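# Move the label roll's parts box to the cart's top tray

## Task

On the supply shelving, counting the bottom shelf as shelf one, find the parts box on shelf two that has a roll of labels lying on it, and place that box in the top tray of the cart. When finished, the label roll must still be on shelf two without overhanging its front edge, and every other item on that shelf must also remain on it. Release the box and move the robot away. The robot must not fall over or be left tilted, and anything that stays in place only because the robot is holding it does not count.

## Robot and tools

ROBOT. TidyBot++: one mobile base (0.54 m long, 0.50 m wide, 0.38 m high) on four powered casters, carrying a single seven-joint arm with a two-finger gripper. The shoulder sits 0.12 m ahead of the base centre and 0.68 m above the floor. Cameras: base_camera and wrist_camera (the latter looks along the hand). The arm begins folded, hand pointing down; folded, the hand reaches up to 0.08 m beyond the base front and the elbow rises up to 1.15 m.

FRAMES. Base frame: origin on the floor beneath the base centre, x forward, y left, z up. hand_pose is reported in this frame and is the point between the finger pads; its z axis runs out along the fingers, its y axis is the closing direction. Odometry frame = base frame at scene start. Heading is positive to the left, range -3.142 to 3.142. base_tilt is in degrees, forward and right positive. Odometry counts wheel turns only, so wheel slip looks like travel, and drift of a few cm and several degrees builds up over many moves.

execute_actions(actions, cameras). actions is a list holding one action or none (empty list = just report state and images). An action may contain:
- base: exactly one relative move, an offset from where the base last measured itself: {"translate_m": d} straight, forward positive, -2 to 2 m; {"strafe_m": d} sideways, left positive, -2 to 2 m; {"rotate_rad": d} turn in place, counter-clockwise from above positive, -6.3 to 6.3 rad. A move needing over 8.667 s at its top speed is refused.
- joints: absolute targets by name, in radians: joint_1_rad (any angle; positive is clockwise from above, opposite to rotate_rad), joint_2_rad -2.249 to 2.249 (shoulder), joint_3_rad any angle, joint_4_rad -2.579 to 2.579 (elbow), joint_5_rad any angle, joint_6_rad -2.099 to 2.099 (wrist), joint_7_rad any angle (hand pointing down: positive is counter-clockwise from above; at 1.57 fingers open to left and right). gripper_pos is a 0 to 1 scale, 0 open, 1 closed; pad gap about 85 x (1 - gripper_pos) mm. Unbounded joints take the short way round, so steps must stay under half a turn. Done tolerances: ±0.039 for joints 1-4, ±0.056 for joints 5-7, ±0.03 gripper.
- speeds: optional per-action caps: translate_m and strafe_m 0.05 to 0.5 m/s, rotate_rad 0.1 to 1.57 rad/s (maximum is the default).
Base and joint motions start together. An omitted joint or base may still be driving toward an earlier target. Any unknown key or out-of-range value makes the whole call refused with no motion. No action runs past 15 s. cameras: list of base_camera, wrist_camera or all; omitted/null means all, [] means none. The pictures line lists camera order.

wait(seconds): 0 to 10 s, no new command; returns state and images.
zoom_image(camera, region): region [x0, y0, x1, y1] in pixels of that camera's latest full image, origin top-left, at most 504 x 504.
read_manual(section): only "licences"; moves nothing.
finished_scene(scene): pass the current scene number; irreversible; reports success. Replying with no tool call ends everything.

ARM GEOMETRY. Upper arm 0.42 m, forearm 0.31 m, hand 0.31 m to the hand point. With joint_1_rad 0, joint_3_rad 3.14, joint_5_rad 0 (near the start values) the arm moves in the vertical plane of base x. Angles from vertical, forward positive: upper = j2; forearm = j2 - j4; hand = j2 - j4 - j6. Hand point lies ahead of the shoulder by the sum of length x sin(angle) and above it by the sum of length x cos(angle). A straight-down hand reaches about 0.94 m high at most, only near the base. Closed fingertips extend about 20 mm past the hand point. Joints move up to 1.39 rad/s (1.22 for joints 5-7).

RESULT LINES. base_status/joint_status per motion: done; off_target (rested away, may still push); contact_stop or time_out (target dropped, holds there). For the base, done only means wheels turned as commanded; a blocked base may say done while far short and keeps pushing until timeout. contact_stop on the base means it reached the target then got pushed. "joint command not followed" with a cause: a self-collision check withheld all arm targets (gripper still acts); withheld joints show not_followed and may be retried later. on_its_own covers uncommanded motion. gripper_pos at 1 reading done = empty grip; off_target = something held at the shown reading. motor_effort in percent (bracketed = peak), with offsets and noise. "ARM HIT" = the arm struck the base or itself. Motor temperatures are listed per arm joint; MOTOR HOT above 60 °C; at 75 °C an OVER-TEMPERATURE FAULT lets the arm sink and keys report limit_stop_at_motor_heat (resend targets).

ACCURACY. Friction leaves joints slightly off even when reported done; resending the same target does nothing. Correct by sending each joint last command + (wanted - read). Without a load, the hand often ends 1-2 cm from the prediction; hand_pose itself may be 1-2 cm wrong, so trust images. A held load makes the arm sag; never command a joint to its current reading while holding something.

AVOID. Torque faults (joints 1-4 limit 104.5 N m, warning 56.7; joints 5-7 limit 51.3, warning 29.4) freeze the arm and gripper for 10 s. Do not drive the base while the arm is caught on anything about 0.8 m or higher: the robot can tip. Pushing or pulling a raised hand sideways can lift wheels; retract the arm or back off to right it. No check stops the arm hitting the base. Avoid drops, slips, slams and hard pushes, knocking shelf items off, or leaving anything propped by the robot. Loose objects may occasionally get nudged. The robot holds the last command while you think, and quicker robot motion is better.

Each tool is called after "Call:" by a JSON object that holds its "api" and its "payload".

## Session

Call:
{"api": "execute_actions", "payload": {"actions": []}}

Scene clock: 0.00 s.
Motor temperatures (°C, as the motors report them): [27 26 24 27 32 36 36]
base_odometry: x=+0.000 y=+0.000 heading=+0.000 (m, m, rad; odometry frame)
base_tilt: forward=-0.9 right=-0.2 (deg)
base_status: not commanded
joint_positions: joint_1_rad=+0.034 joint_2_rad=-0.380 joint_3_rad=+3.130 joint_4_rad=-2.511 joint_5_rad=+0.010 joint_6_rad=-0.871 joint_7_rad=+1.541 gripper_pos=+0.000
joint_status: not commanded
motor_effort: joint_1_rad=+0 joint_2_rad=-1 joint_3_rad=+0 joint_4_rad=+16 joint_5_rad=+0 joint_6_rad=+1 joint_7_rad=+1 (%)
hand_pose: x=+0.2723 y=-0.0049 z=+0.5972 quat_wxyz=(+0.006, +0.997, -0.023, +0.070) (m; base frame)
pictures: base_camera, wrist_camera
Images, in order (width x height): base_camera 644x364, wrist_camera 644x476.

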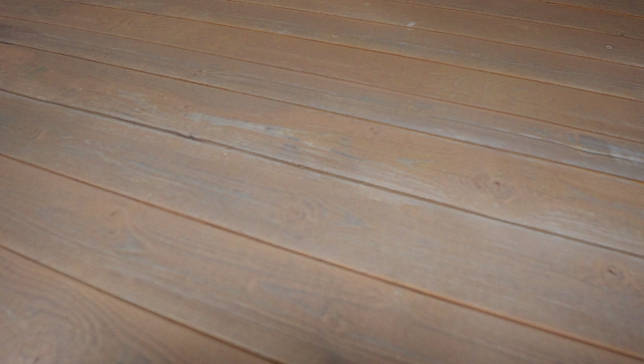

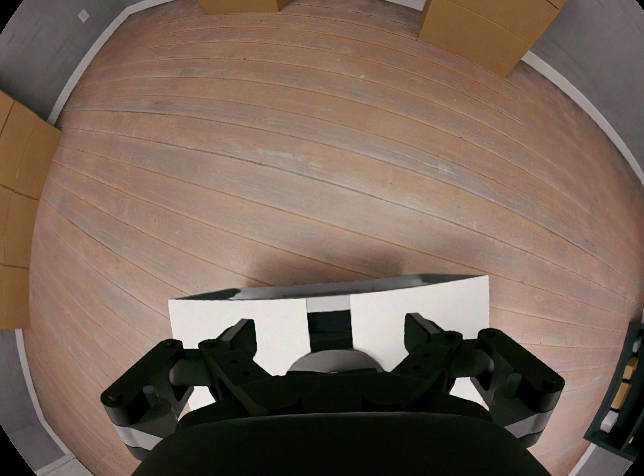

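Call:
{"api": "execute_actions", "payload": {"actions": [{"joints": {"joint_6_rad": 0.56}}], "cameras": ["wrist_camera"]}}

Scene clock: 1.97 s.
Motor temperatures (°C, as the motors report them): [27 26 24 27 32 36 36]
base_odometry: x=+0.000 y=+0.000 heading=+0.000 (m, m, rad; odometry frame)
base_tilt: forward=-0.9 right=-0.2 (deg)
base_status: not commanded
joint_positions: joint_1_rad=+0.034 joint_2_rad=-0.380 joint_3_rad=+3.130 joint_4_rad=-2.511 joint_5_rad=+0.010 joint_6_rad=+0.545 joint_7_rad=+1.541 gripper_pos=+0.000
joint_status: all done
motor_effort: joint_1_rad=+0(0) joint_2_rad=-6(6) joint_3_rad=+0(1) joint_4_rad=+20(20) joint_5_rad=+0(0) joint_6_rad=+9(9) joint_7_rad=+1(1) (%)
hand_pose: x=+0.5404 y=-0.0060 z=+0.9005 quat_wxyz=(+0.001, +0.713, -0.013, +0.701) (m; base frame)
pictures: wrist_camera
Images, in order (width x height): wrist_camera 644x476.

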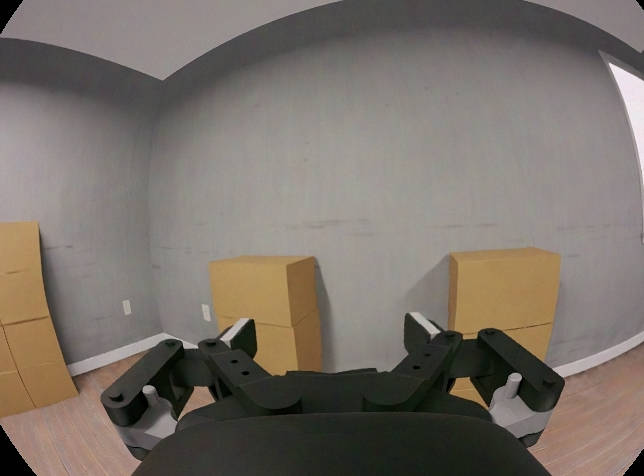

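Call:
{"api": "execute_actions", "payload": {"actions": [{"joints": {"joint_1_rad": 1.6}}], "cameras": ["wrist_camera"]}}

Scene clock: 4.90 s.
Motor temperatures (°C, as the motors report them): [27 26 24 27 32 36 36]
base_odometry: x=+0.000 y=+0.000 heading=+0.000 (m, m, rad; odometry frame)
base_tilt: forward=-0.9 right=-0.2 (deg)
base_status: not commanded
joint_positions: joint_1_rad=+1.588 joint_2_rad=-0.380 joint_3_rad=+3.130 joint_4_rad=-2.511 joint_5_rad=+0.010 joint_6_rad=+0.545 joint_7_rad=+1.541 gripper_pos=+0.000
joint_status: all done
motor_effort: joint_1_rad=+0(0) joint_2_rad=-5(6) joint_3_rad=+0(0) joint_4_rad=+20(20) joint_5_rad=+0(0) joint_6_rad=+10(9) joint_7_rad=+1(1) (%)
hand_pose: x=+0.1204 y=-0.4214 z=+0.9005 quat_wxyz=(+0.492, +0.499, -0.508, +0.500) (m; base frame)
pictures: wrist_camera
Images, in order (width x height): wrist_camera 644x476.

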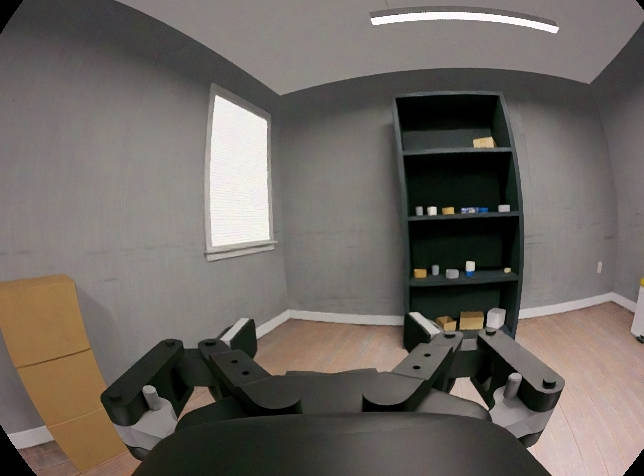

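Call:
{"api": "zoom_image", "payload": {"camera": "wrist_camera", "region": [380, 180, 540, 340]}}

Region (380, 180, 540, 340) of wrist_camera's 644x476 image, scaled by 3.150.

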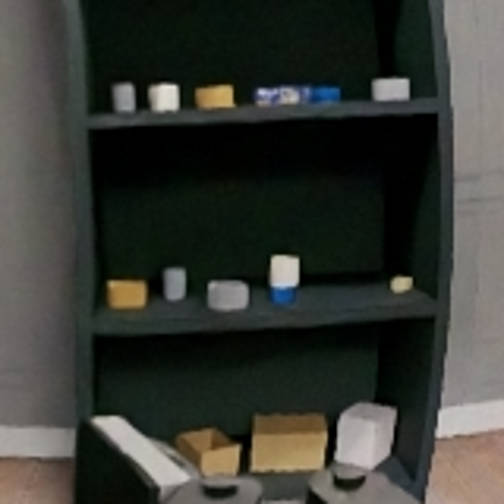

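Call:
{"api": "execute_actions", "payload": {"actions": [{"joints": {"joint_1_rad": 3.0}}], "cameras": ["wrist_camera"]}}

Scene clock: 7.90 s.
Motor temperatures (°C, as the motors report them): [27 26 24 27 32 36 36]
base_odometry: x=+0.000 y=+0.000 heading=+0.000 (m, m, rad; odometry frame)
base_tilt: forward=-0.9 right=-0.2 (deg)
base_status: not commanded
joint_positions: joint_1_rad=+2.988 joint_2_rad=-0.380 joint_3_rad=+3.130 joint_4_rad=-2.511 joint_5_rad=+0.010 joint_6_rad=+0.545 joint_7_rad=+1.541 gripper_pos=+0.000
joint_status: all done
motor_effort: joint_1_rad=+0(1) joint_2_rad=-6(6) joint_3_rad=+0(1) joint_4_rad=+20(20) joint_5_rad=+0(0) joint_6_rad=+9(9) joint_7_rad=+1(1) (%)
hand_pose: x=-0.2960 y=-0.0730 z=+0.9005 quat_wxyz=(+0.698, +0.054, -0.711, +0.065) (m; base frame)
pictures: wrist_camera
Images, in order (width x height): wrist_camera 644x476.

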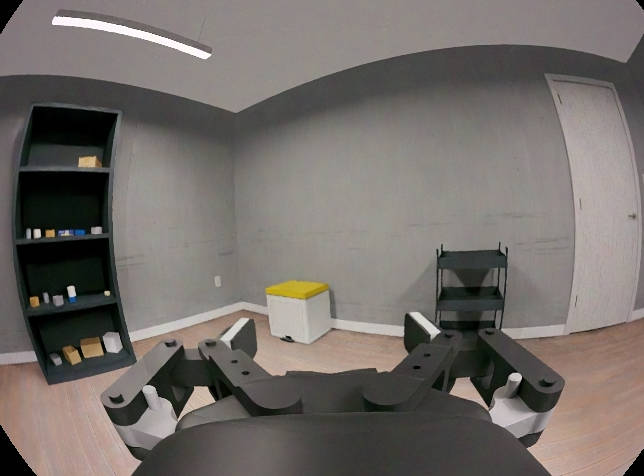

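Call:
{"api": "zoom_image", "payload": {"camera": "wrist_camera", "region": [580, 220, 880, 420]}}

Invalid region (580, 220, 880, 420): it reaches outside that camera's 644x476 image.

Call:
{"api": "zoom_image", "payload": {"camera": "wrist_camera", "region": [400, 220, 560, 340]}}

Region (400, 220, 560, 340) of wrist_camera's 644x476 image, scaled by 3.150; it fills the top 378 rows of this view, and the rest is white.

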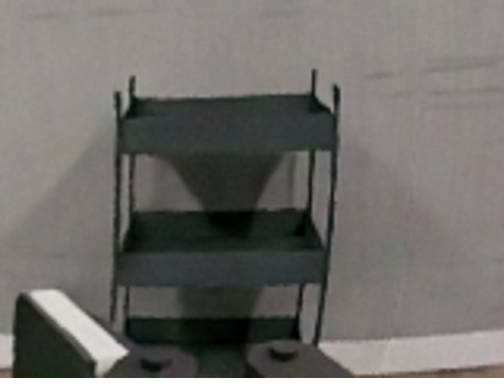

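Call:
{"api": "execute_actions", "payload": {"actions": [{"base": {"rotate_rad": -1.57}, "joints": {"joint_1_rad": 0.0}}], "cameras": ["wrist_camera"]}}

Scene clock: 13.57 s.
Motor temperatures (°C, as the motors report them): [27 26 24 27 32 36 36]
base_odometry: x=+0.000 y=+0.000 heading=-1.569 (m, m, rad; odometry frame)
base_tilt: forward=-0.9 right=-0.2 (deg)
base_status: done
joint_positions: joint_1_rad=+0.012 joint_2_rad=-0.380 joint_3_rad=+3.130 joint_4_rad=-2.511 joint_5_rad=+0.010 joint_6_rad=+0.545 joint_7_rad=+1.541 gripper_pos=+0.000
joint_status: all done
motor_effort: joint_1_rad=+0(1) joint_2_rad=-5(6) joint_3_rad=+1(1) joint_4_rad=+20(21) joint_5_rad=+0(0) joint_6_rad=+10(10) joint_7_rad=+1(1) (%)
hand_pose: x=+0.5404 y=+0.0032 z=+0.9005 quat_wxyz=(-0.007, +0.713, -0.005, +0.701) (m; base frame)
pictures: wrist_camera
Images, in order (width x height): wrist_camera 644x476.

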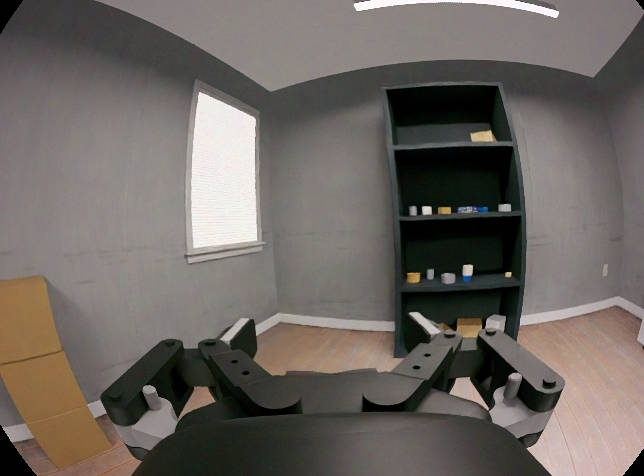

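Call:
{"api": "execute_actions", "payload": {"actions": [{"base": {"strafe_m": -0.7}}], "cameras": ["wrist_camera"]}}

Scene clock: 16.47 s.
Motor temperatures (°C, as the motors report them): [27 26 24 27 32 36 36]
base_odometry: x=-0.700 y=+0.000 heading=-1.570 (m, m, rad; odometry frame)
base_tilt: forward=-0.9 right=-0.2 (deg)
base_status: done
joint_positions: joint_1_rad=+0.012 joint_2_rad=-0.380 joint_3_rad=+3.130 joint_4_rad=-2.511 joint_5_rad=+0.010 joint_6_rad=+0.545 joint_7_rad=+1.541 gripper_pos=+0.000
joint_status: not commanded
motor_effort: joint_1_rad=+0(1) joint_2_rad=-6(7) joint_3_rad=+0(3) joint_4_rad=+20(21) joint_5_rad=+0(1) joint_6_rad=+9(9) joint_7_rad=+1(1) (%)
hand_pose: x=+0.5404 y=+0.0034 z=+0.9005 quat_wxyz=(-0.007, +0.713, -0.005, +0.701) (m; base frame)
pictures: wrist_camera
Images, in order (width x height): wrist_camera 644x476.

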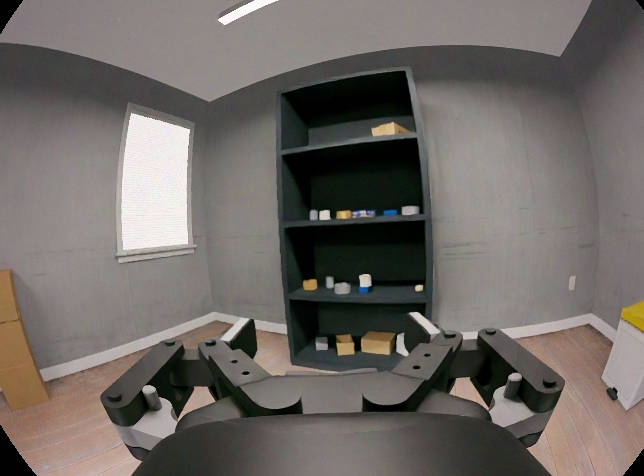

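Call:
{"api": "execute_actions", "payload": {"actions": [{"base": {"translate_m": 0.5}}], "cameras": ["wrist_camera"]}}

Scene clock: 20.43 s.
Motor temperatures (°C, as the motors report them): [27 26 24 27 32 36 36]
base_odometry: x=-0.700 y=-0.500 heading=-1.570 (m, m, rad; odometry frame)
base_tilt: forward=-0.9 right=-0.2 (deg)
base_status: done
joint_positions: joint_1_rad=+0.012 joint_2_rad=-0.377 joint_3_rad=+3.130 joint_4_rad=-2.511 joint_5_rad=+0.010 joint_6_rad=+0.545 joint_7_rad=+1.541 gripper_pos=+0.000
joint_status: not commanded
motor_effort: joint_1_rad=+0(0) joint_2_rad=-6(10) joint_3_rad=+0(0) joint_4_rad=+20(21) joint_5_rad=+0(1) joint_6_rad=+9(10) joint_7_rad=+2(1) (%)
hand_pose: x=+0.5411 y=+0.0034 z=+0.8991 quat_wxyz=(-0.007, +0.714, -0.005, +0.700) (m; base frame)
pictures: wrist_camera
Images, in order (width x height): wrist_camera 644x476.

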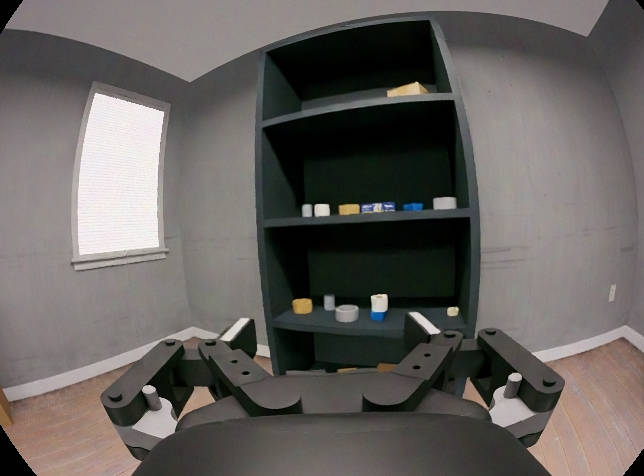

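Call:
{"api": "zoom_image", "payload": {"camera": "wrist_camera", "region": [240, 180, 500, 380]}}

Region (240, 180, 500, 380) of wrist_camera's 644x476 image, scaled by 1.938; it fills the top 388 rows of this view, and the rest is white.

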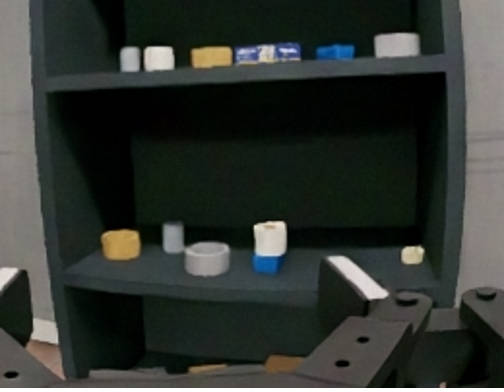

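Call:
{"api": "execute_actions", "payload": {"actions": [{"base": {"strafe_m": -0.25}, "joints": {"joint_2_rad": 0.961, "joint_4_rad": -1.934, "joint_6_rad": 1.324}}], "cameras": ["wrist_camera"]}}

Scene clock: 24.27 s.
Motor temperatures (°C, as the motors report them): [27 26 24 27 32 36 36]
base_odometry: x=-0.950 y=-0.501 heading=-1.570 (m, m, rad; odometry frame)
base_tilt: forward=-0.9 right=-0.2 (deg)
base_status: done
joint_positions: joint_1_rad=+0.010 joint_2_rad=+0.954 joint_3_rad=+3.130 joint_4_rad=-1.960 joint_5_rad=+0.010 joint_6_rad=+1.286 joint_7_rad=+1.541 gripper_pos=+0.000
joint_status: all done
motor_effort: joint_1_rad=+0(1) joint_2_rad=-41(42) joint_3_rad=-2(2) joint_4_rad=+10(21) joint_5_rad=+0(1) joint_6_rad=+10(9) joint_7_rad=+1(0) (%)
hand_pose: x=+0.8440 y=+0.0027 z=+0.6018 quat_wxyz=(-0.015, +0.727, -0.011, +0.687) (m; base frame)
pictures: wrist_camera
Images, in order (width x height): wrist_camera 644x476.

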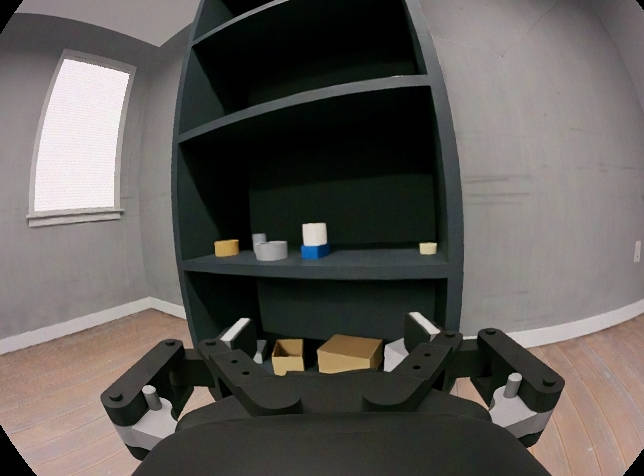

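Call:
{"api": "execute_actions", "payload": {"actions": [{"base": {"translate_m": 0.2}}], "cameras": ["wrist_camera"]}}

Scene clock: 27.97 s.
Motor temperatures (°C, as the motors report them): [27 27 24 27 32 36 36]
base_odometry: x=-0.950 y=-0.701 heading=-1.571 (m, m, rad; odometry frame)
base_tilt: forward=-0.9 right=-0.2 (deg)
base_status: done
joint_positions: joint_1_rad=+0.010 joint_2_rad=+0.954 joint_3_rad=+3.130 joint_4_rad=-1.951 joint_5_rad=+0.010 joint_6_rad=+1.289 joint_7_rad=+1.541 gripper_pos=+0.000
joint_status: not commanded
motor_effort: joint_1_rad=+0(1) joint_2_rad=-41(44) joint_3_rad=-1(2) joint_4_rad=+10(12) joint_5_rad=+0(0) joint_6_rad=+9(10) joint_7_rad=+2(1) (%)
hand_pose: x=+0.8468 y=+0.0027 z=+0.6056 quat_wxyz=(-0.015, +0.723, -0.011, +0.691) (m; base frame)
pictures: wrist_camera
Images, in order (width x height): wrist_camera 644x476.

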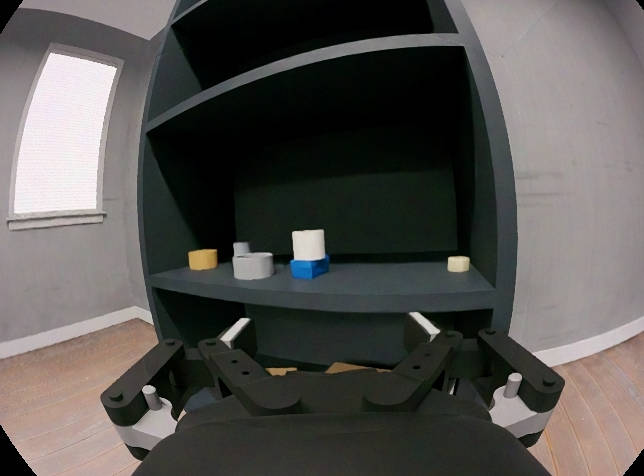

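Call:
{"api": "zoom_image", "payload": {"camera": "wrist_camera", "region": [250, 200, 370, 300]}}

Region (250, 200, 370, 300) of wrist_camera's 644x476 image, scaled by 4.200.

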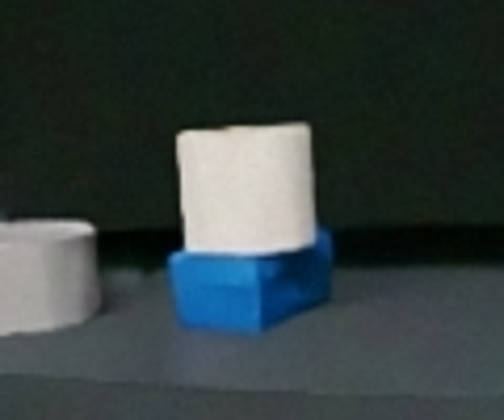

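Call:
{"api": "execute_actions", "payload": {"actions": [{"base": {"strafe_m": 0.03}, "joints": {"joint_2_rad": 0.938, "joint_4_rad": -1.922, "joint_6_rad": 1.335}}], "cameras": ["wrist_camera"]}}

Scene clock: 32.47 s.
Motor temperatures (°C, as the motors report them): [27 27 24 27 32 36 36]
base_odometry: x=-0.920 y=-0.701 heading=-1.571 (m, m, rad; odometry frame)
base_tilt: forward=-0.9 right=-0.2 (deg)
base_status: done
joint_positions: joint_1_rad=-0.003 joint_2_rad=+0.947 joint_3_rad=+3.130 joint_4_rad=-1.945 joint_5_rad=+0.010 joint_6_rad=+1.299 joint_7_rad=+1.541 gripper_pos=+0.000
joint_status: all done
motor_effort: joint_1_rad=+0(4) joint_2_rad=-41(43) joint_3_rad=-2(4) joint_4_rad=+10(10) joint_5_rad=+0(1) joint_6_rad=+10(10) joint_7_rad=+1(2) (%)
hand_pose: x=+0.8493 y=+0.0123 z=+0.6164 quat_wxyz=(-0.020, +0.715, -0.006, +0.699) (m; base frame)
pictures: wrist_camera
Images, in order (width x height): wrist_camera 644x476.

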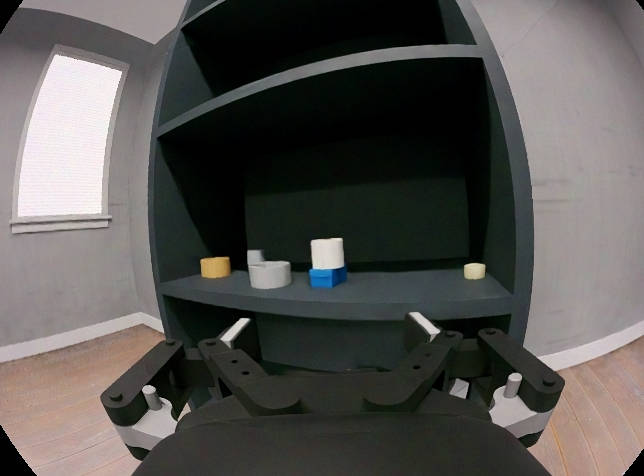

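Call:
{"api": "execute_actions", "payload": {"actions": [{"base": {"translate_m": 0.22}, "joints": {"joint_2_rad": 0.915}}], "cameras": ["wrist_camera"]}}

Scene clock: 34.50 s.
Motor temperatures (°C, as the motors report them): [27 27 24 27 32 36 36]
base_odometry: x=-0.920 y=-0.921 heading=-1.570 (m, m, rad; odometry frame)
base_tilt: forward=-0.9 right=-0.2 (deg)
base_status: done
joint_positions: joint_1_rad=-0.003 joint_2_rad=+0.925 joint_3_rad=+3.130 joint_4_rad=-1.938 joint_5_rad=+0.010 joint_6_rad=+1.300 joint_7_rad=+1.541 gripper_pos=+0.000
joint_status: all done
motor_effort: joint_1_rad=-1(1) joint_2_rad=-41(44) joint_3_rad=-2(1) joint_4_rad=+11(12) joint_5_rad=+0(0) joint_6_rad=+10(9) joint_7_rad=+1(1) (%)
hand_pose: x=+0.8526 y=+0.0123 z=+0.6357 quat_wxyz=(-0.020, +0.704, -0.006, +0.710) (m; base frame)
pictures: wrist_camera
Images, in order (width x height): wrist_camera 644x476.

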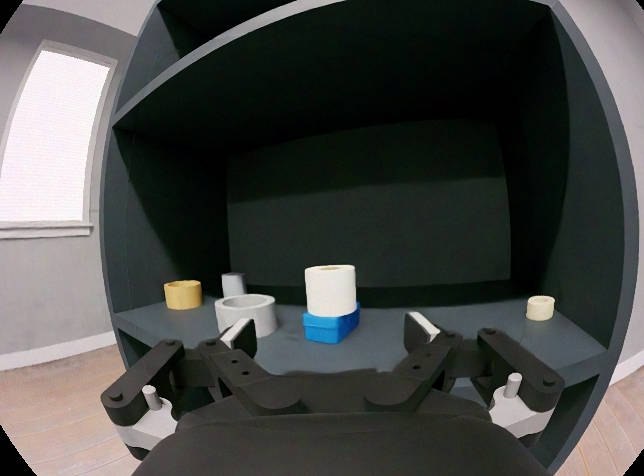

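Call:
{"api": "execute_actions", "payload": {"actions": [{"base": {"translate_m": 0.1}}], "cameras": ["wrist_camera"]}}

Scene clock: 36.33 s.
Motor temperatures (°C, as the motors report them): [27 27 24 27 32 36 36]
base_odometry: x=-0.920 y=-1.022 heading=-1.570 (m, m, rad; odometry frame)
base_tilt: forward=-0.8 right=-0.2 (deg)
base_status: done
joint_positions: joint_1_rad=-0.003 joint_2_rad=+0.924 joint_3_rad=+3.130 joint_4_rad=-1.936 joint_5_rad=+0.010 joint_6_rad=+1.300 joint_7_rad=+1.541 gripper_pos=+0.000
joint_status: not commanded
motor_effort: joint_1_rad=+0(3) joint_2_rad=-41(43) joint_3_rad=-1(3) joint_4_rad=+10(12) joint_5_rad=+0(1) joint_6_rad=+10(9) joint_7_rad=+0(1) (%)
hand_pose: x=+0.8533 y=+0.0123 z=+0.6368 quat_wxyz=(-0.020, +0.703, -0.006, +0.711) (m; base frame)
pictures: wrist_camera
Images, in order (width x height): wrist_camera 644x476.

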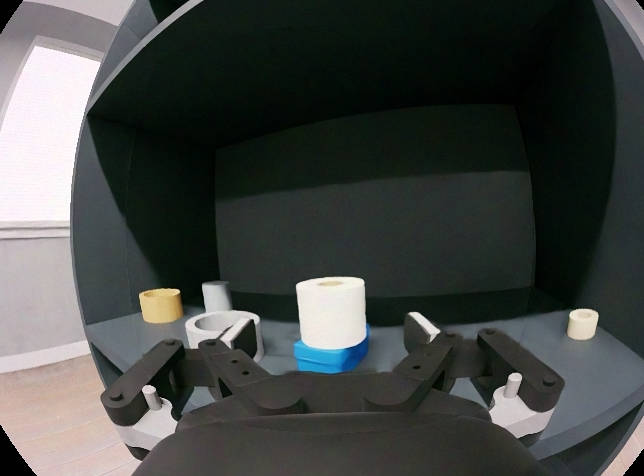

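Call:
{"api": "execute_actions", "payload": {"actions": [{"base": {"translate_m": 0.1}, "speeds": {"translate_m": 0.1}}], "cameras": ["wrist_camera"]}}

Scene clock: 38.60 s.
Motor temperatures (°C, as the motors report them): [27 27 24 27 32 36 36]
base_odometry: x=-0.919 y=-1.122 heading=-1.569 (m, m, rad; odometry frame)
base_tilt: forward=-0.9 right=-0.2 (deg)
base_status: done
joint_positions: joint_1_rad=-0.003 joint_2_rad=+0.924 joint_3_rad=+3.130 joint_4_rad=-1.935 joint_5_rad=+0.010 joint_6_rad=+1.300 joint_7_rad=+1.541 gripper_pos=+0.000
joint_status: not commanded
motor_effort: joint_1_rad=+0(3) joint_2_rad=-41(43) joint_3_rad=-2(3) joint_4_rad=+11(12) joint_5_rad=+0(1) joint_6_rad=+9(10) joint_7_rad=+0(1) (%)
hand_pose: x=+0.8534 y=+0.0123 z=+0.6370 quat_wxyz=(-0.020, +0.703, -0.006, +0.711) (m; base frame)
pictures: wrist_camera
Images, in order (width x height): wrist_camera 644x476.

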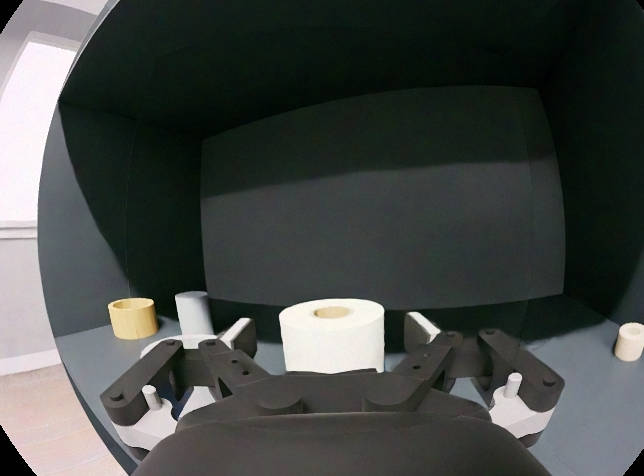

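Call:
{"api": "execute_actions", "payload": {"actions": [{"base": {"translate_m": 0.045}, "speeds": {"translate_m": 0.08}}], "cameras": ["wrist_camera"]}}

Scene clock: 39.83 s.
Motor temperatures (°C, as the motors report them): [27 27 24 27 32 36 36]
base_odometry: x=-0.919 y=-1.167 heading=-1.569 (m, m, rad; odometry frame)
base_tilt: forward=-0.9 right=-0.2 (deg)
base_status: done
joint_positions: joint_1_rad=-0.003 joint_2_rad=+0.924 joint_3_rad=+3.130 joint_4_rad=-1.935 joint_5_rad=+0.010 joint_6_rad=+1.301 joint_7_rad=+1.541 gripper_pos=+0.000
joint_status: not commanded
motor_effort: joint_1_rad=+0(3) joint_2_rad=-41(43) joint_3_rad=-1(2) joint_4_rad=+11(12) joint_5_rad=+0(1) joint_6_rad=+10(9) joint_7_rad=+1(1) (%)
hand_pose: x=+0.8534 y=+0.0123 z=+0.6371 quat_wxyz=(-0.020, +0.703, -0.006, +0.711) (m; base frame)
pictures: wrist_camera
Images, in order (width x height): wrist_camera 644x476.

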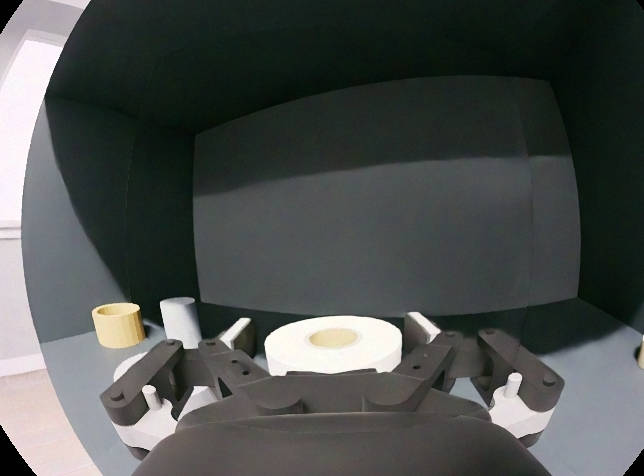

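Call:
{"api": "execute_actions", "payload": {"actions": [{"joints": {"gripper_pos": 1.0}}], "cameras": ["wrist_camera"]}}

Scene clock: 41.17 s.
Motor temperatures (°C, as the motors report them): [27 27 24 27 32 36 36]
base_odometry: x=-0.919 y=-1.167 heading=-1.569 (m, m, rad; odometry frame)
base_tilt: forward=-0.8 right=-0.2 (deg)
base_status: not commanded
joint_positions: joint_1_rad=-0.003 joint_2_rad=+0.924 joint_3_rad=+3.130 joint_4_rad=-1.935 joint_5_rad=+0.010 joint_6_rad=+1.301 joint_7_rad=+1.541 gripper_pos=+0.256
joint_status: gripper_pos off_target (ended at +0.256, target +1.000)
motor_effort: joint_1_rad=+0(1) joint_2_rad=-42(41) joint_3_rad=-1(1) joint_4_rad=+11(11) joint_5_rad=+0(0) joint_6_rad=+9(10) joint_7_rad=+1(1) (%)
hand_pose: x=+0.8534 y=+0.0123 z=+0.6371 quat_wxyz=(-0.020, +0.703, -0.006, +0.711) (m; base frame)
pictures: wrist_camera
Images, in order (width x height): wrist_camera 644x476.

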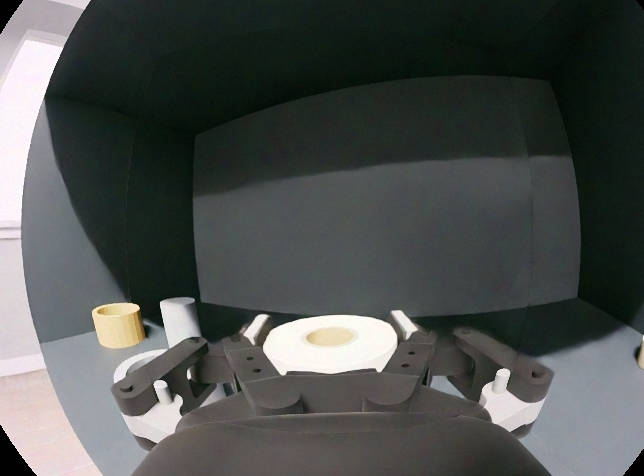

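Call:
{"api": "execute_actions", "payload": {"actions": [{"joints": {"joint_2_rad": 0.84, "joint_4_rad": -1.922, "joint_6_rad": 1.235, "gripper_pos": 1.0}}], "cameras": ["wrist_camera"]}}

Scene clock: 43.50 s.
Motor temperatures (°C, as the motors report them): [27 27 24 27 32 36 36]
base_odometry: x=-0.919 y=-1.167 heading=-1.569 (m, m, rad; odometry frame)
base_tilt: forward=-0.9 right=-0.2 (deg)
base_status: not commanded
joint_positions: joint_1_rad=-0.003 joint_2_rad=+0.859 joint_3_rad=+3.130 joint_4_rad=-1.935 joint_5_rad=+0.010 joint_6_rad=+1.262 joint_7_rad=+1.541 gripper_pos=+0.256
joint_status: gripper_pos off_target (ended at +0.256, target +1.000); the others done
motor_effort: joint_1_rad=+0(0) joint_2_rad=-43(45) joint_3_rad=-1(1) joint_4_rad=+12(13) joint_5_rad=+0(0) joint_6_rad=+11(11) joint_7_rad=+1(1) (%)
hand_pose: x=+0.8555 y=+0.0124 z=+0.6737 quat_wxyz=(-0.020, +0.693, -0.005, +0.721) (m; base frame)
pictures: wrist_camera
Images, in order (width x height): wrist_camera 644x476.

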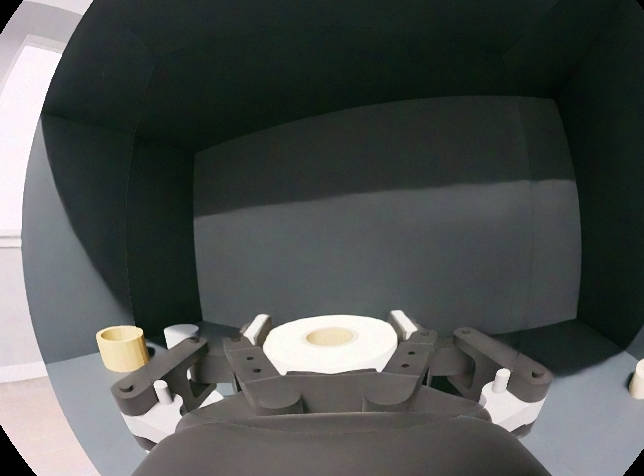

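Call:
{"api": "execute_actions", "payload": {"actions": [{"base": {"strafe_m": -0.17}, "speeds": {"strafe_m": 0.15}, "joints": {"gripper_pos": 1.0}}], "cameras": ["wrist_camera"]}}

Scene clock: 45.43 s.
Motor temperatures (°C, as the motors report them): [27 27 24 27 32 36 36]
base_odometry: x=-1.089 y=-1.167 heading=-1.569 (m, m, rad; odometry frame)
base_tilt: forward=-0.9 right=-0.2 (deg)
base_status: done
joint_positions: joint_1_rad=+0.002 joint_2_rad=+0.859 joint_3_rad=+3.130 joint_4_rad=-1.935 joint_5_rad=+0.010 joint_6_rad=+1.262 joint_7_rad=+1.541 gripper_pos=+0.256
joint_status: gripper_pos off_target (ended at +0.256, target +1.000)
motor_effort: joint_1_rad=+0(3) joint_2_rad=-43(44) joint_3_rad=-1(3) joint_4_rad=+13(14) joint_5_rad=+0(1) joint_6_rad=+11(11) joint_7_rad=+1(0) (%)
hand_pose: x=+0.8555 y=+0.0083 z=+0.6735 quat_wxyz=(-0.018, +0.693, -0.007, +0.721) (m; base frame)
pictures: wrist_camera
Images, in order (width x height): wrist_camera 644x476.

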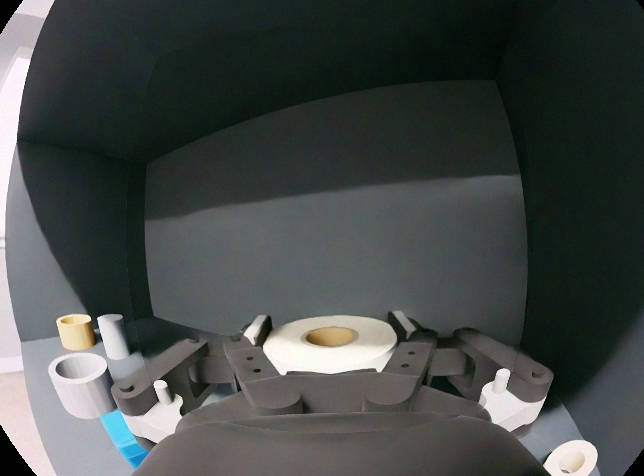

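Call:
{"api": "execute_actions", "payload": {"actions": [{"joints": {"joint_2_rad": 0.985, "joint_4_rad": -1.9, "joint_6_rad": 1.355, "gripper_pos": 1.0}}], "cameras": ["wrist_camera"]}}

Scene clock: 47.77 s.
Motor temperatures (°C, as the motors report them): [27 27 24 27 32 36 36]
base_odometry: x=-1.089 y=-1.167 heading=-1.569 (m, m, rad; odometry frame)
base_tilt: forward=-0.9 right=-0.2 (deg)
base_status: not commanded
joint_positions: joint_1_rad=+0.002 joint_2_rad=+0.986 joint_3_rad=+3.130 joint_4_rad=-1.928 joint_5_rad=+0.010 joint_6_rad=+1.320 joint_7_rad=+1.541 gripper_pos=+0.256
joint_status: gripper_pos off_target (ended at +0.256, target +1.000); the others done
motor_effort: joint_1_rad=+0(0) joint_2_rad=-44(47) joint_3_rad=-2(2) joint_4_rad=+10(13) joint_5_rad=+0(0) joint_6_rad=+11(11) joint_7_rad=+1(1) (%)
hand_pose: x=+0.8519 y=+0.0082 z=+0.6004 quat_wxyz=(-0.018, +0.715, -0.008, +0.698) (m; base frame)
pictures: wrist_camera
Images, in order (width x height): wrist_camera 644x476.

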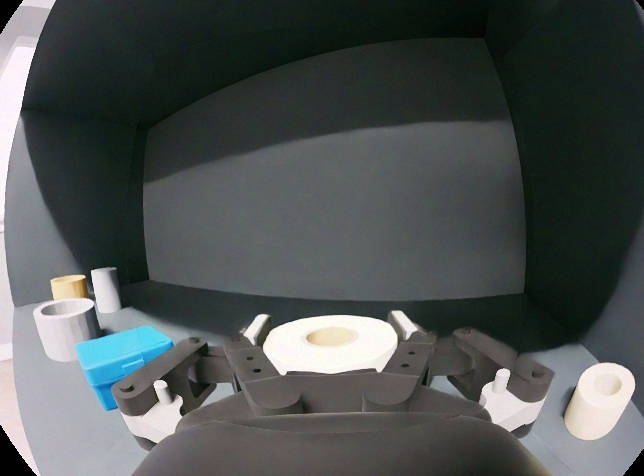

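Call:
{"api": "execute_actions", "payload": {"actions": [{"joints": {"gripper_pos": 0.0}}], "cameras": ["wrist_camera"]}}

Scene clock: 49.13 s.
Motor temperatures (°C, as the motors report them): [27 27 24 27 32 36 36]
base_odometry: x=-1.089 y=-1.167 heading=-1.569 (m, m, rad; odometry frame)
base_tilt: forward=-0.9 right=-0.2 (deg)
base_status: not commanded
joint_positions: joint_1_rad=+0.002 joint_2_rad=+0.986 joint_3_rad=+3.130 joint_4_rad=-1.924 joint_5_rad=+0.010 joint_6_rad=+1.320 joint_7_rad=+1.541 gripper_pos=+0.000
joint_status: all done
motor_effort: joint_1_rad=+0(0) joint_2_rad=-42(44) joint_3_rad=-2(1) joint_4_rad=+10(11) joint_5_rad=+0(0) joint_6_rad=+9(11) joint_7_rad=+1(0) (%)
hand_pose: x=+0.8530 y=+0.0082 z=+0.6018 quat_wxyz=(-0.018, +0.714, -0.008, +0.700) (m; base frame)
pictures: wrist_camera
Images, in order (width x height): wrist_camera 644x476.

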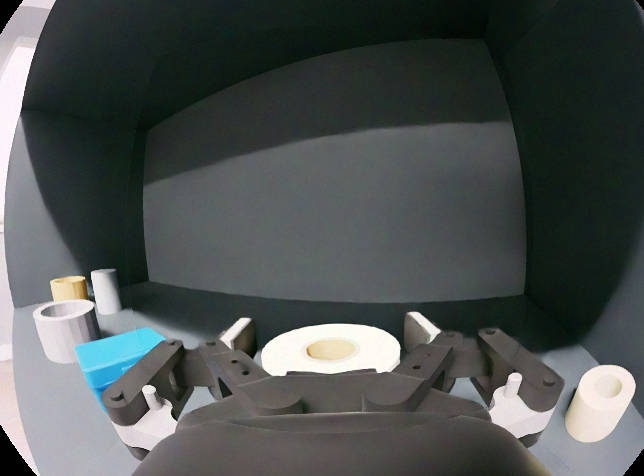

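Call:
{"api": "execute_actions", "payload": {"actions": [{"base": {"translate_m": -0.25}, "speeds": {"translate_m": 0.2}}], "cameras": ["wrist_camera"]}}

Scene clock: 55.47 s.
Motor temperatures (°C, as the motors report them): [27 27 24 27 32 36 36]
base_odometry: x=-1.090 y=-0.917 heading=-1.569 (m, m, rad; odometry frame)
base_tilt: forward=-0.9 right=-0.2 (deg)
base_status: done
joint_positions: joint_1_rad=+0.002 joint_2_rad=+0.986 joint_3_rad=+3.130 joint_4_rad=-1.920 joint_5_rad=+0.010 joint_6_rad=+1.320 joint_7_rad=+1.541 gripper_pos=+0.000
joint_status: not commanded
motor_effort: joint_1_rad=+0(1) joint_2_rad=-42(43) joint_3_rad=-2(1) joint_4_rad=+10(11) joint_5_rad=+0(0) joint_6_rad=+10(10) joint_7_rad=+1(1) (%)
hand_pose: x=+0.8543 y=+0.0082 z=+0.6035 quat_wxyz=(-0.018, +0.713, -0.008, +0.701) (m; base frame)
pictures: wrist_camera
Images, in order (width x height): wrist_camera 644x476.

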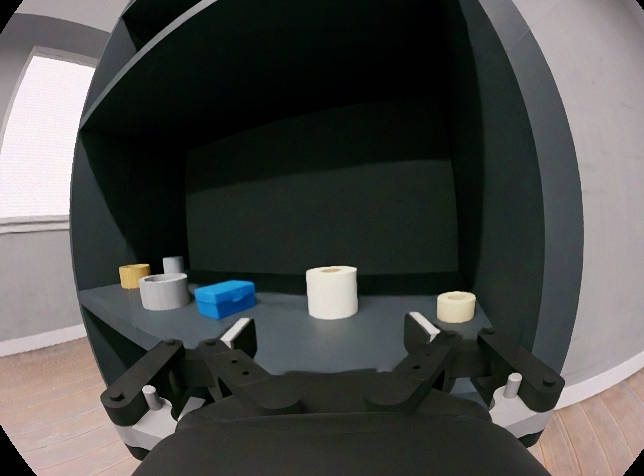

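Call:
{"api": "execute_actions", "payload": {"actions": [{"base": {"strafe_m": 0.175}, "speeds": {"strafe_m": 0.2}, "joints": {"joint_2_rad": 0.65, "joint_4_rad": -1.976, "joint_6_rad": 0.566}}], "cameras": ["wrist_camera"]}}

Scene clock: 57.63 s.
Motor temperatures (°C, as the motors report them): [27 28 24 27 32 36 36]
base_odometry: x=-0.915 y=-0.917 heading=-1.569 (m, m, rad; odometry frame)
base_tilt: forward=-0.9 right=-0.2 (deg)
base_status: done
joint_positions: joint_1_rad=-0.001 joint_2_rad=+0.657 joint_3_rad=+3.130 joint_4_rad=-1.952 joint_5_rad=+0.010 joint_6_rad=+0.599 joint_7_rad=+1.541 gripper_pos=+0.000
joint_status: all done
motor_effort: joint_1_rad=+0(4) joint_2_rad=-37(44) joint_3_rad=-1(4) joint_4_rad=+14(15) joint_5_rad=+0(1) joint_6_rad=+7(9) joint_7_rad=+1(2) (%)
hand_pose: x=+0.8172 y=+0.0111 z=+0.6123 quat_wxyz=(-0.014, +0.844, -0.005, +0.536) (m; base frame)
pictures: wrist_camera
Images, in order (width x height): wrist_camera 644x476.

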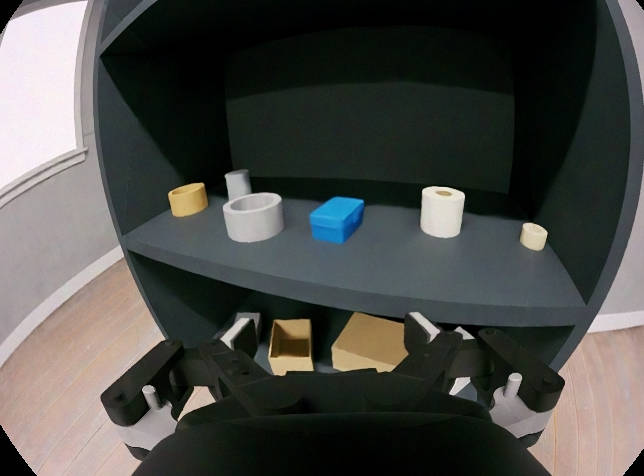

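Call:
{"api": "execute_actions", "payload": {"actions": [{"base": {"rotate_rad": -0.47}, "speeds": {"rotate_rad": 0.6}}], "cameras": ["wrist_camera"]}}

Scene clock: 65.57 s.
Motor temperatures (°C, as the motors report them): [27 28 24 27 32 36 36]
base_odometry: x=-0.915 y=-0.917 heading=-2.038 (m, m, rad; odometry frame)
base_tilt: forward=-0.9 right=-0.2 (deg)
base_status: done
joint_positions: joint_1_rad=+0.003 joint_2_rad=+0.656 joint_3_rad=+3.130 joint_4_rad=-1.952 joint_5_rad=+0.010 joint_6_rad=+0.599 joint_7_rad=+1.541 gripper_pos=+0.000
joint_status: not commanded
motor_effort: joint_1_rad=+0(5) joint_2_rad=-38(39) joint_3_rad=-1(4) joint_4_rad=+14(15) joint_5_rad=+0(1) joint_6_rad=+7(9) joint_7_rad=+0(1) (%)
hand_pose: x=+0.8172 y=+0.0077 z=+0.6123 quat_wxyz=(-0.013, +0.844, -0.007, +0.536) (m; base frame)
pictures: wrist_camera
Images, in order (width x height): wrist_camera 644x476.

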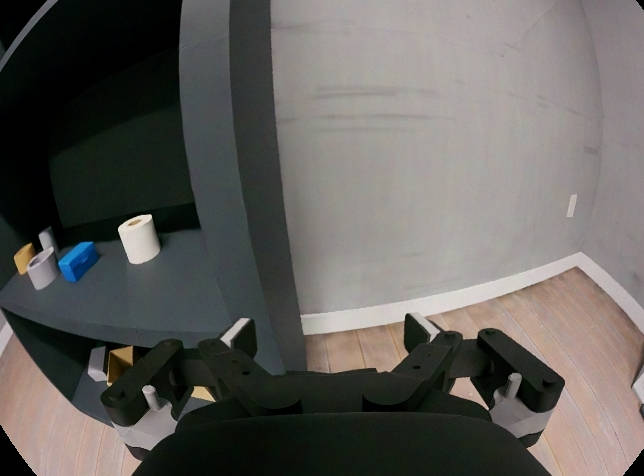

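Call:
{"api": "execute_actions", "payload": {"actions": [{"base": {"strafe_m": 0.46}, "speeds": {"strafe_m": 0.3}}], "cameras": ["wrist_camera"]}}

Scene clock: 68.17 s.
Motor temperatures (°C, as the motors report them): [27 28 24 27 32 36 36]
base_odometry: x=-0.504 y=-1.125 heading=-2.039 (m, m, rad; odometry frame)
base_tilt: forward=-0.9 right=-0.2 (deg)
base_status: done
joint_positions: joint_1_rad=-0.001 joint_2_rad=+0.656 joint_3_rad=+3.130 joint_4_rad=-1.952 joint_5_rad=+0.010 joint_6_rad=+0.599 joint_7_rad=+1.541 gripper_pos=+0.000
joint_status: not commanded
motor_effort: joint_1_rad=+0(4) joint_2_rad=-37(38) joint_3_rad=-1(3) joint_4_rad=+14(14) joint_5_rad=+0(0) joint_6_rad=+8(8) joint_7_rad=+1(1) (%)
hand_pose: x=+0.8172 y=+0.0109 z=+0.6123 quat_wxyz=(-0.014, +0.844, -0.005, +0.536) (m; base frame)
pictures: wrist_camera
Images, in order (width x height): wrist_camera 644x476.

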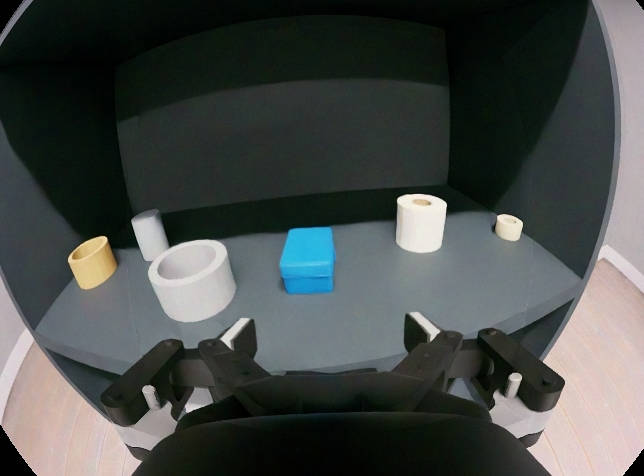

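Call:
{"api": "execute_actions", "payload": {"actions": [{"base": {"strafe_m": 0.02}, "speeds": {"strafe_m": 0.1}, "joints": {"joint_2_rad": 0.697, "joint_4_rad": -1.9, "joint_6_rad": 0.515}}], "cameras": ["wrist_camera"]}}

Scene clock: 71.33 s.
Motor temperatures (°C, as the motors report them): [27 28 24 27 32 36 36]
base_odometry: x=-0.486 y=-1.134 heading=-2.040 (m, m, rad; odometry frame)
base_tilt: forward=-0.9 right=-0.2 (deg)
base_status: done
joint_positions: joint_1_rad=-0.005 joint_2_rad=+0.685 joint_3_rad=+3.130 joint_4_rad=-1.916 joint_5_rad=+0.010 joint_6_rad=+0.551 joint_7_rad=+1.541 gripper_pos=+0.000
joint_status: all done
motor_effort: joint_1_rad=+0(4) joint_2_rad=-38(40) joint_3_rad=-1(3) joint_4_rad=+14(14) joint_5_rad=+0(1) joint_6_rad=+8(9) joint_7_rad=+1(1) (%)
hand_pose: x=+0.8232 y=+0.0138 z=+0.5950 quat_wxyz=(-0.015, +0.855, -0.003, +0.519) (m; base frame)
pictures: wrist_camera
Images, in order (width x height): wrist_camera 644x476.

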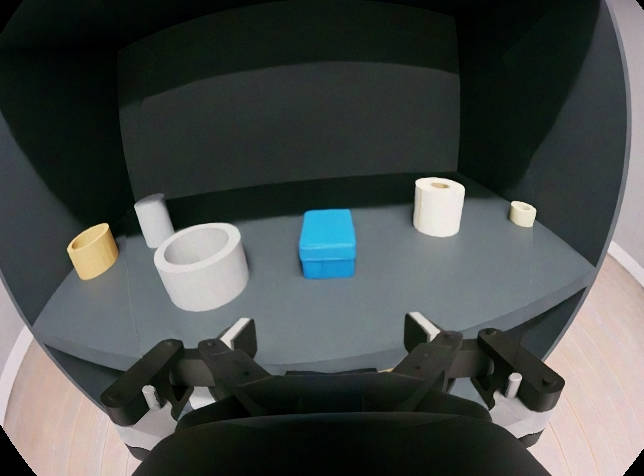

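Call:
{"api": "execute_actions", "payload": {"actions": [{"base": {"translate_m": 0.07}, "speeds": {"translate_m": 0.1}, "joints": {"joint_2_rad": 0.707}}], "cameras": ["wrist_camera"]}}

Scene clock: 72.77 s.
Motor temperatures (°C, as the motors report them): [27 28 24 27 32 36 36]
base_odometry: x=-0.518 y=-1.197 heading=-2.040 (m, m, rad; odometry frame)
base_tilt: forward=-0.9 right=-0.2 (deg)
base_status: done
joint_positions: joint_1_rad=-0.005 joint_2_rad=+0.693 joint_3_rad=+3.130 joint_4_rad=-1.915 joint_5_rad=+0.010 joint_6_rad=+0.550 joint_7_rad=+1.541 gripper_pos=+0.000
joint_status: all done
motor_effort: joint_1_rad=+0(1) joint_2_rad=-39(40) joint_3_rad=-1(3) joint_4_rad=+14(15) joint_5_rad=+0(0) joint_6_rad=+7(9) joint_7_rad=+1(2) (%)
hand_pose: x=+0.8226 y=+0.0137 z=+0.5892 quat_wxyz=(-0.015, +0.857, -0.004, +0.516) (m; base frame)
pictures: wrist_camera
Images, in order (width x height): wrist_camera 644x476.

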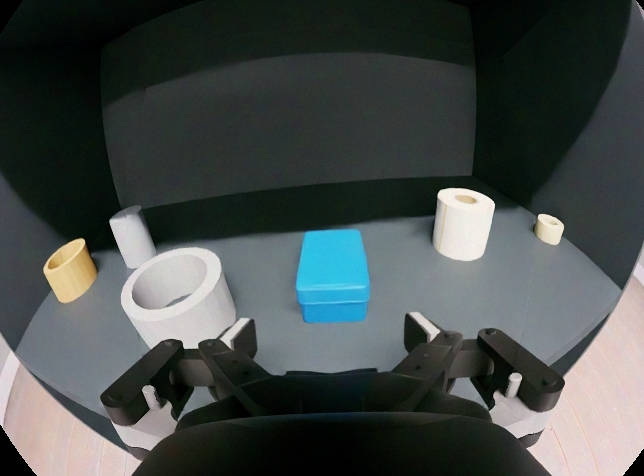

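Call:
{"api": "execute_actions", "payload": {"actions": [{"base": {"translate_m": 0.045}, "speeds": {"translate_m": 0.08}, "joints": {"joint_2_rad": 0.722, "gripper_pos": 0.12}}], "cameras": ["wrist_camera"]}}

Scene clock: 75.23 s.
Motor temperatures (°C, as the motors report them): [27 28 24 27 32 36 36]
base_odometry: x=-0.538 y=-1.237 heading=-2.039 (m, m, rad; odometry frame)
base_tilt: forward=-0.9 right=-0.2 (deg)
base_status: done
joint_positions: joint_1_rad=-0.005 joint_2_rad=+0.708 joint_3_rad=+3.130 joint_4_rad=-1.914 joint_5_rad=+0.010 joint_6_rad=+0.550 joint_7_rad=+1.541 gripper_pos=+0.120
joint_status: all done
motor_effort: joint_1_rad=+0(3) joint_2_rad=-38(40) joint_3_rad=-1(3) joint_4_rad=+13(15) joint_5_rad=+0(1) joint_6_rad=+8(9) joint_7_rad=+1(1) (%)
hand_pose: x=+0.8214 y=+0.0137 z=+0.5792 quat_wxyz=(-0.014, +0.860, -0.004, +0.510) (m; base frame)
pictures: wrist_camera
Images, in order (width x height): wrist_camera 644x476.

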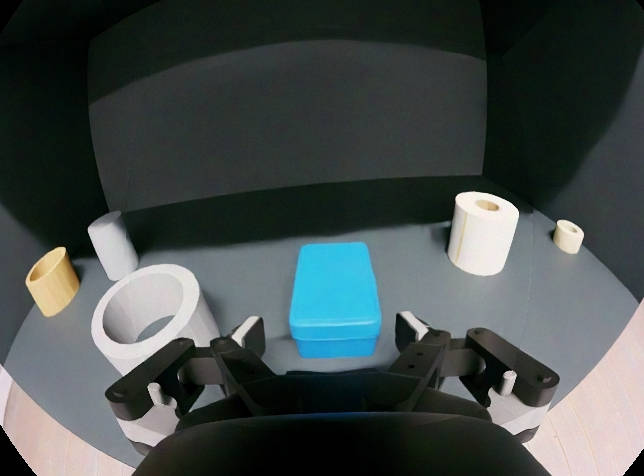

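Call:
{"api": "execute_actions", "payload": {"actions": [{"base": {"translate_m": 0.035}, "speeds": {"translate_m": 0.06}}], "cameras": ["wrist_camera"]}}

Scene clock: 77.03 s.
Motor temperatures (°C, as the motors report them): [27 28 24 27 32 36 36]
base_odometry: x=-0.554 y=-1.268 heading=-2.039 (m, m, rad; odometry frame)
base_tilt: forward=-0.9 right=-0.2 (deg)
base_status: done
joint_positions: joint_1_rad=-0.005 joint_2_rad=+0.709 joint_3_rad=+3.130 joint_4_rad=-1.914 joint_5_rad=+0.010 joint_6_rad=+0.550 joint_7_rad=+1.541 gripper_pos=+0.120
joint_status: not commanded
motor_effort: joint_1_rad=+0(3) joint_2_rad=-39(40) joint_3_rad=-1(3) joint_4_rad=+14(15) joint_5_rad=+0(1) joint_6_rad=+8(9) joint_7_rad=+1(1) (%)
hand_pose: x=+0.8213 y=+0.0137 z=+0.5783 quat_wxyz=(-0.014, +0.861, -0.004, +0.509) (m; base frame)
pictures: wrist_camera
Images, in order (width x height): wrist_camera 644x476.

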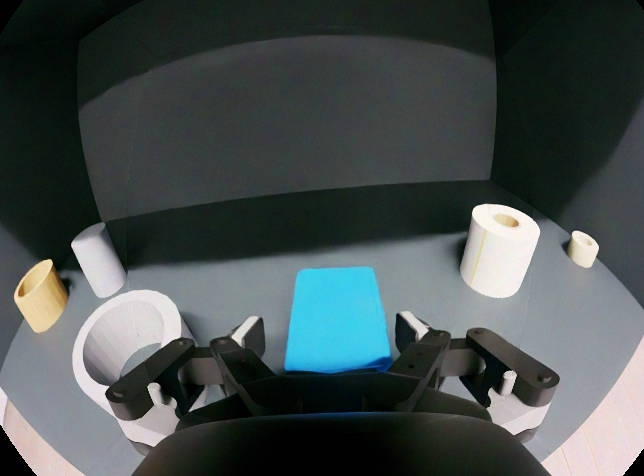

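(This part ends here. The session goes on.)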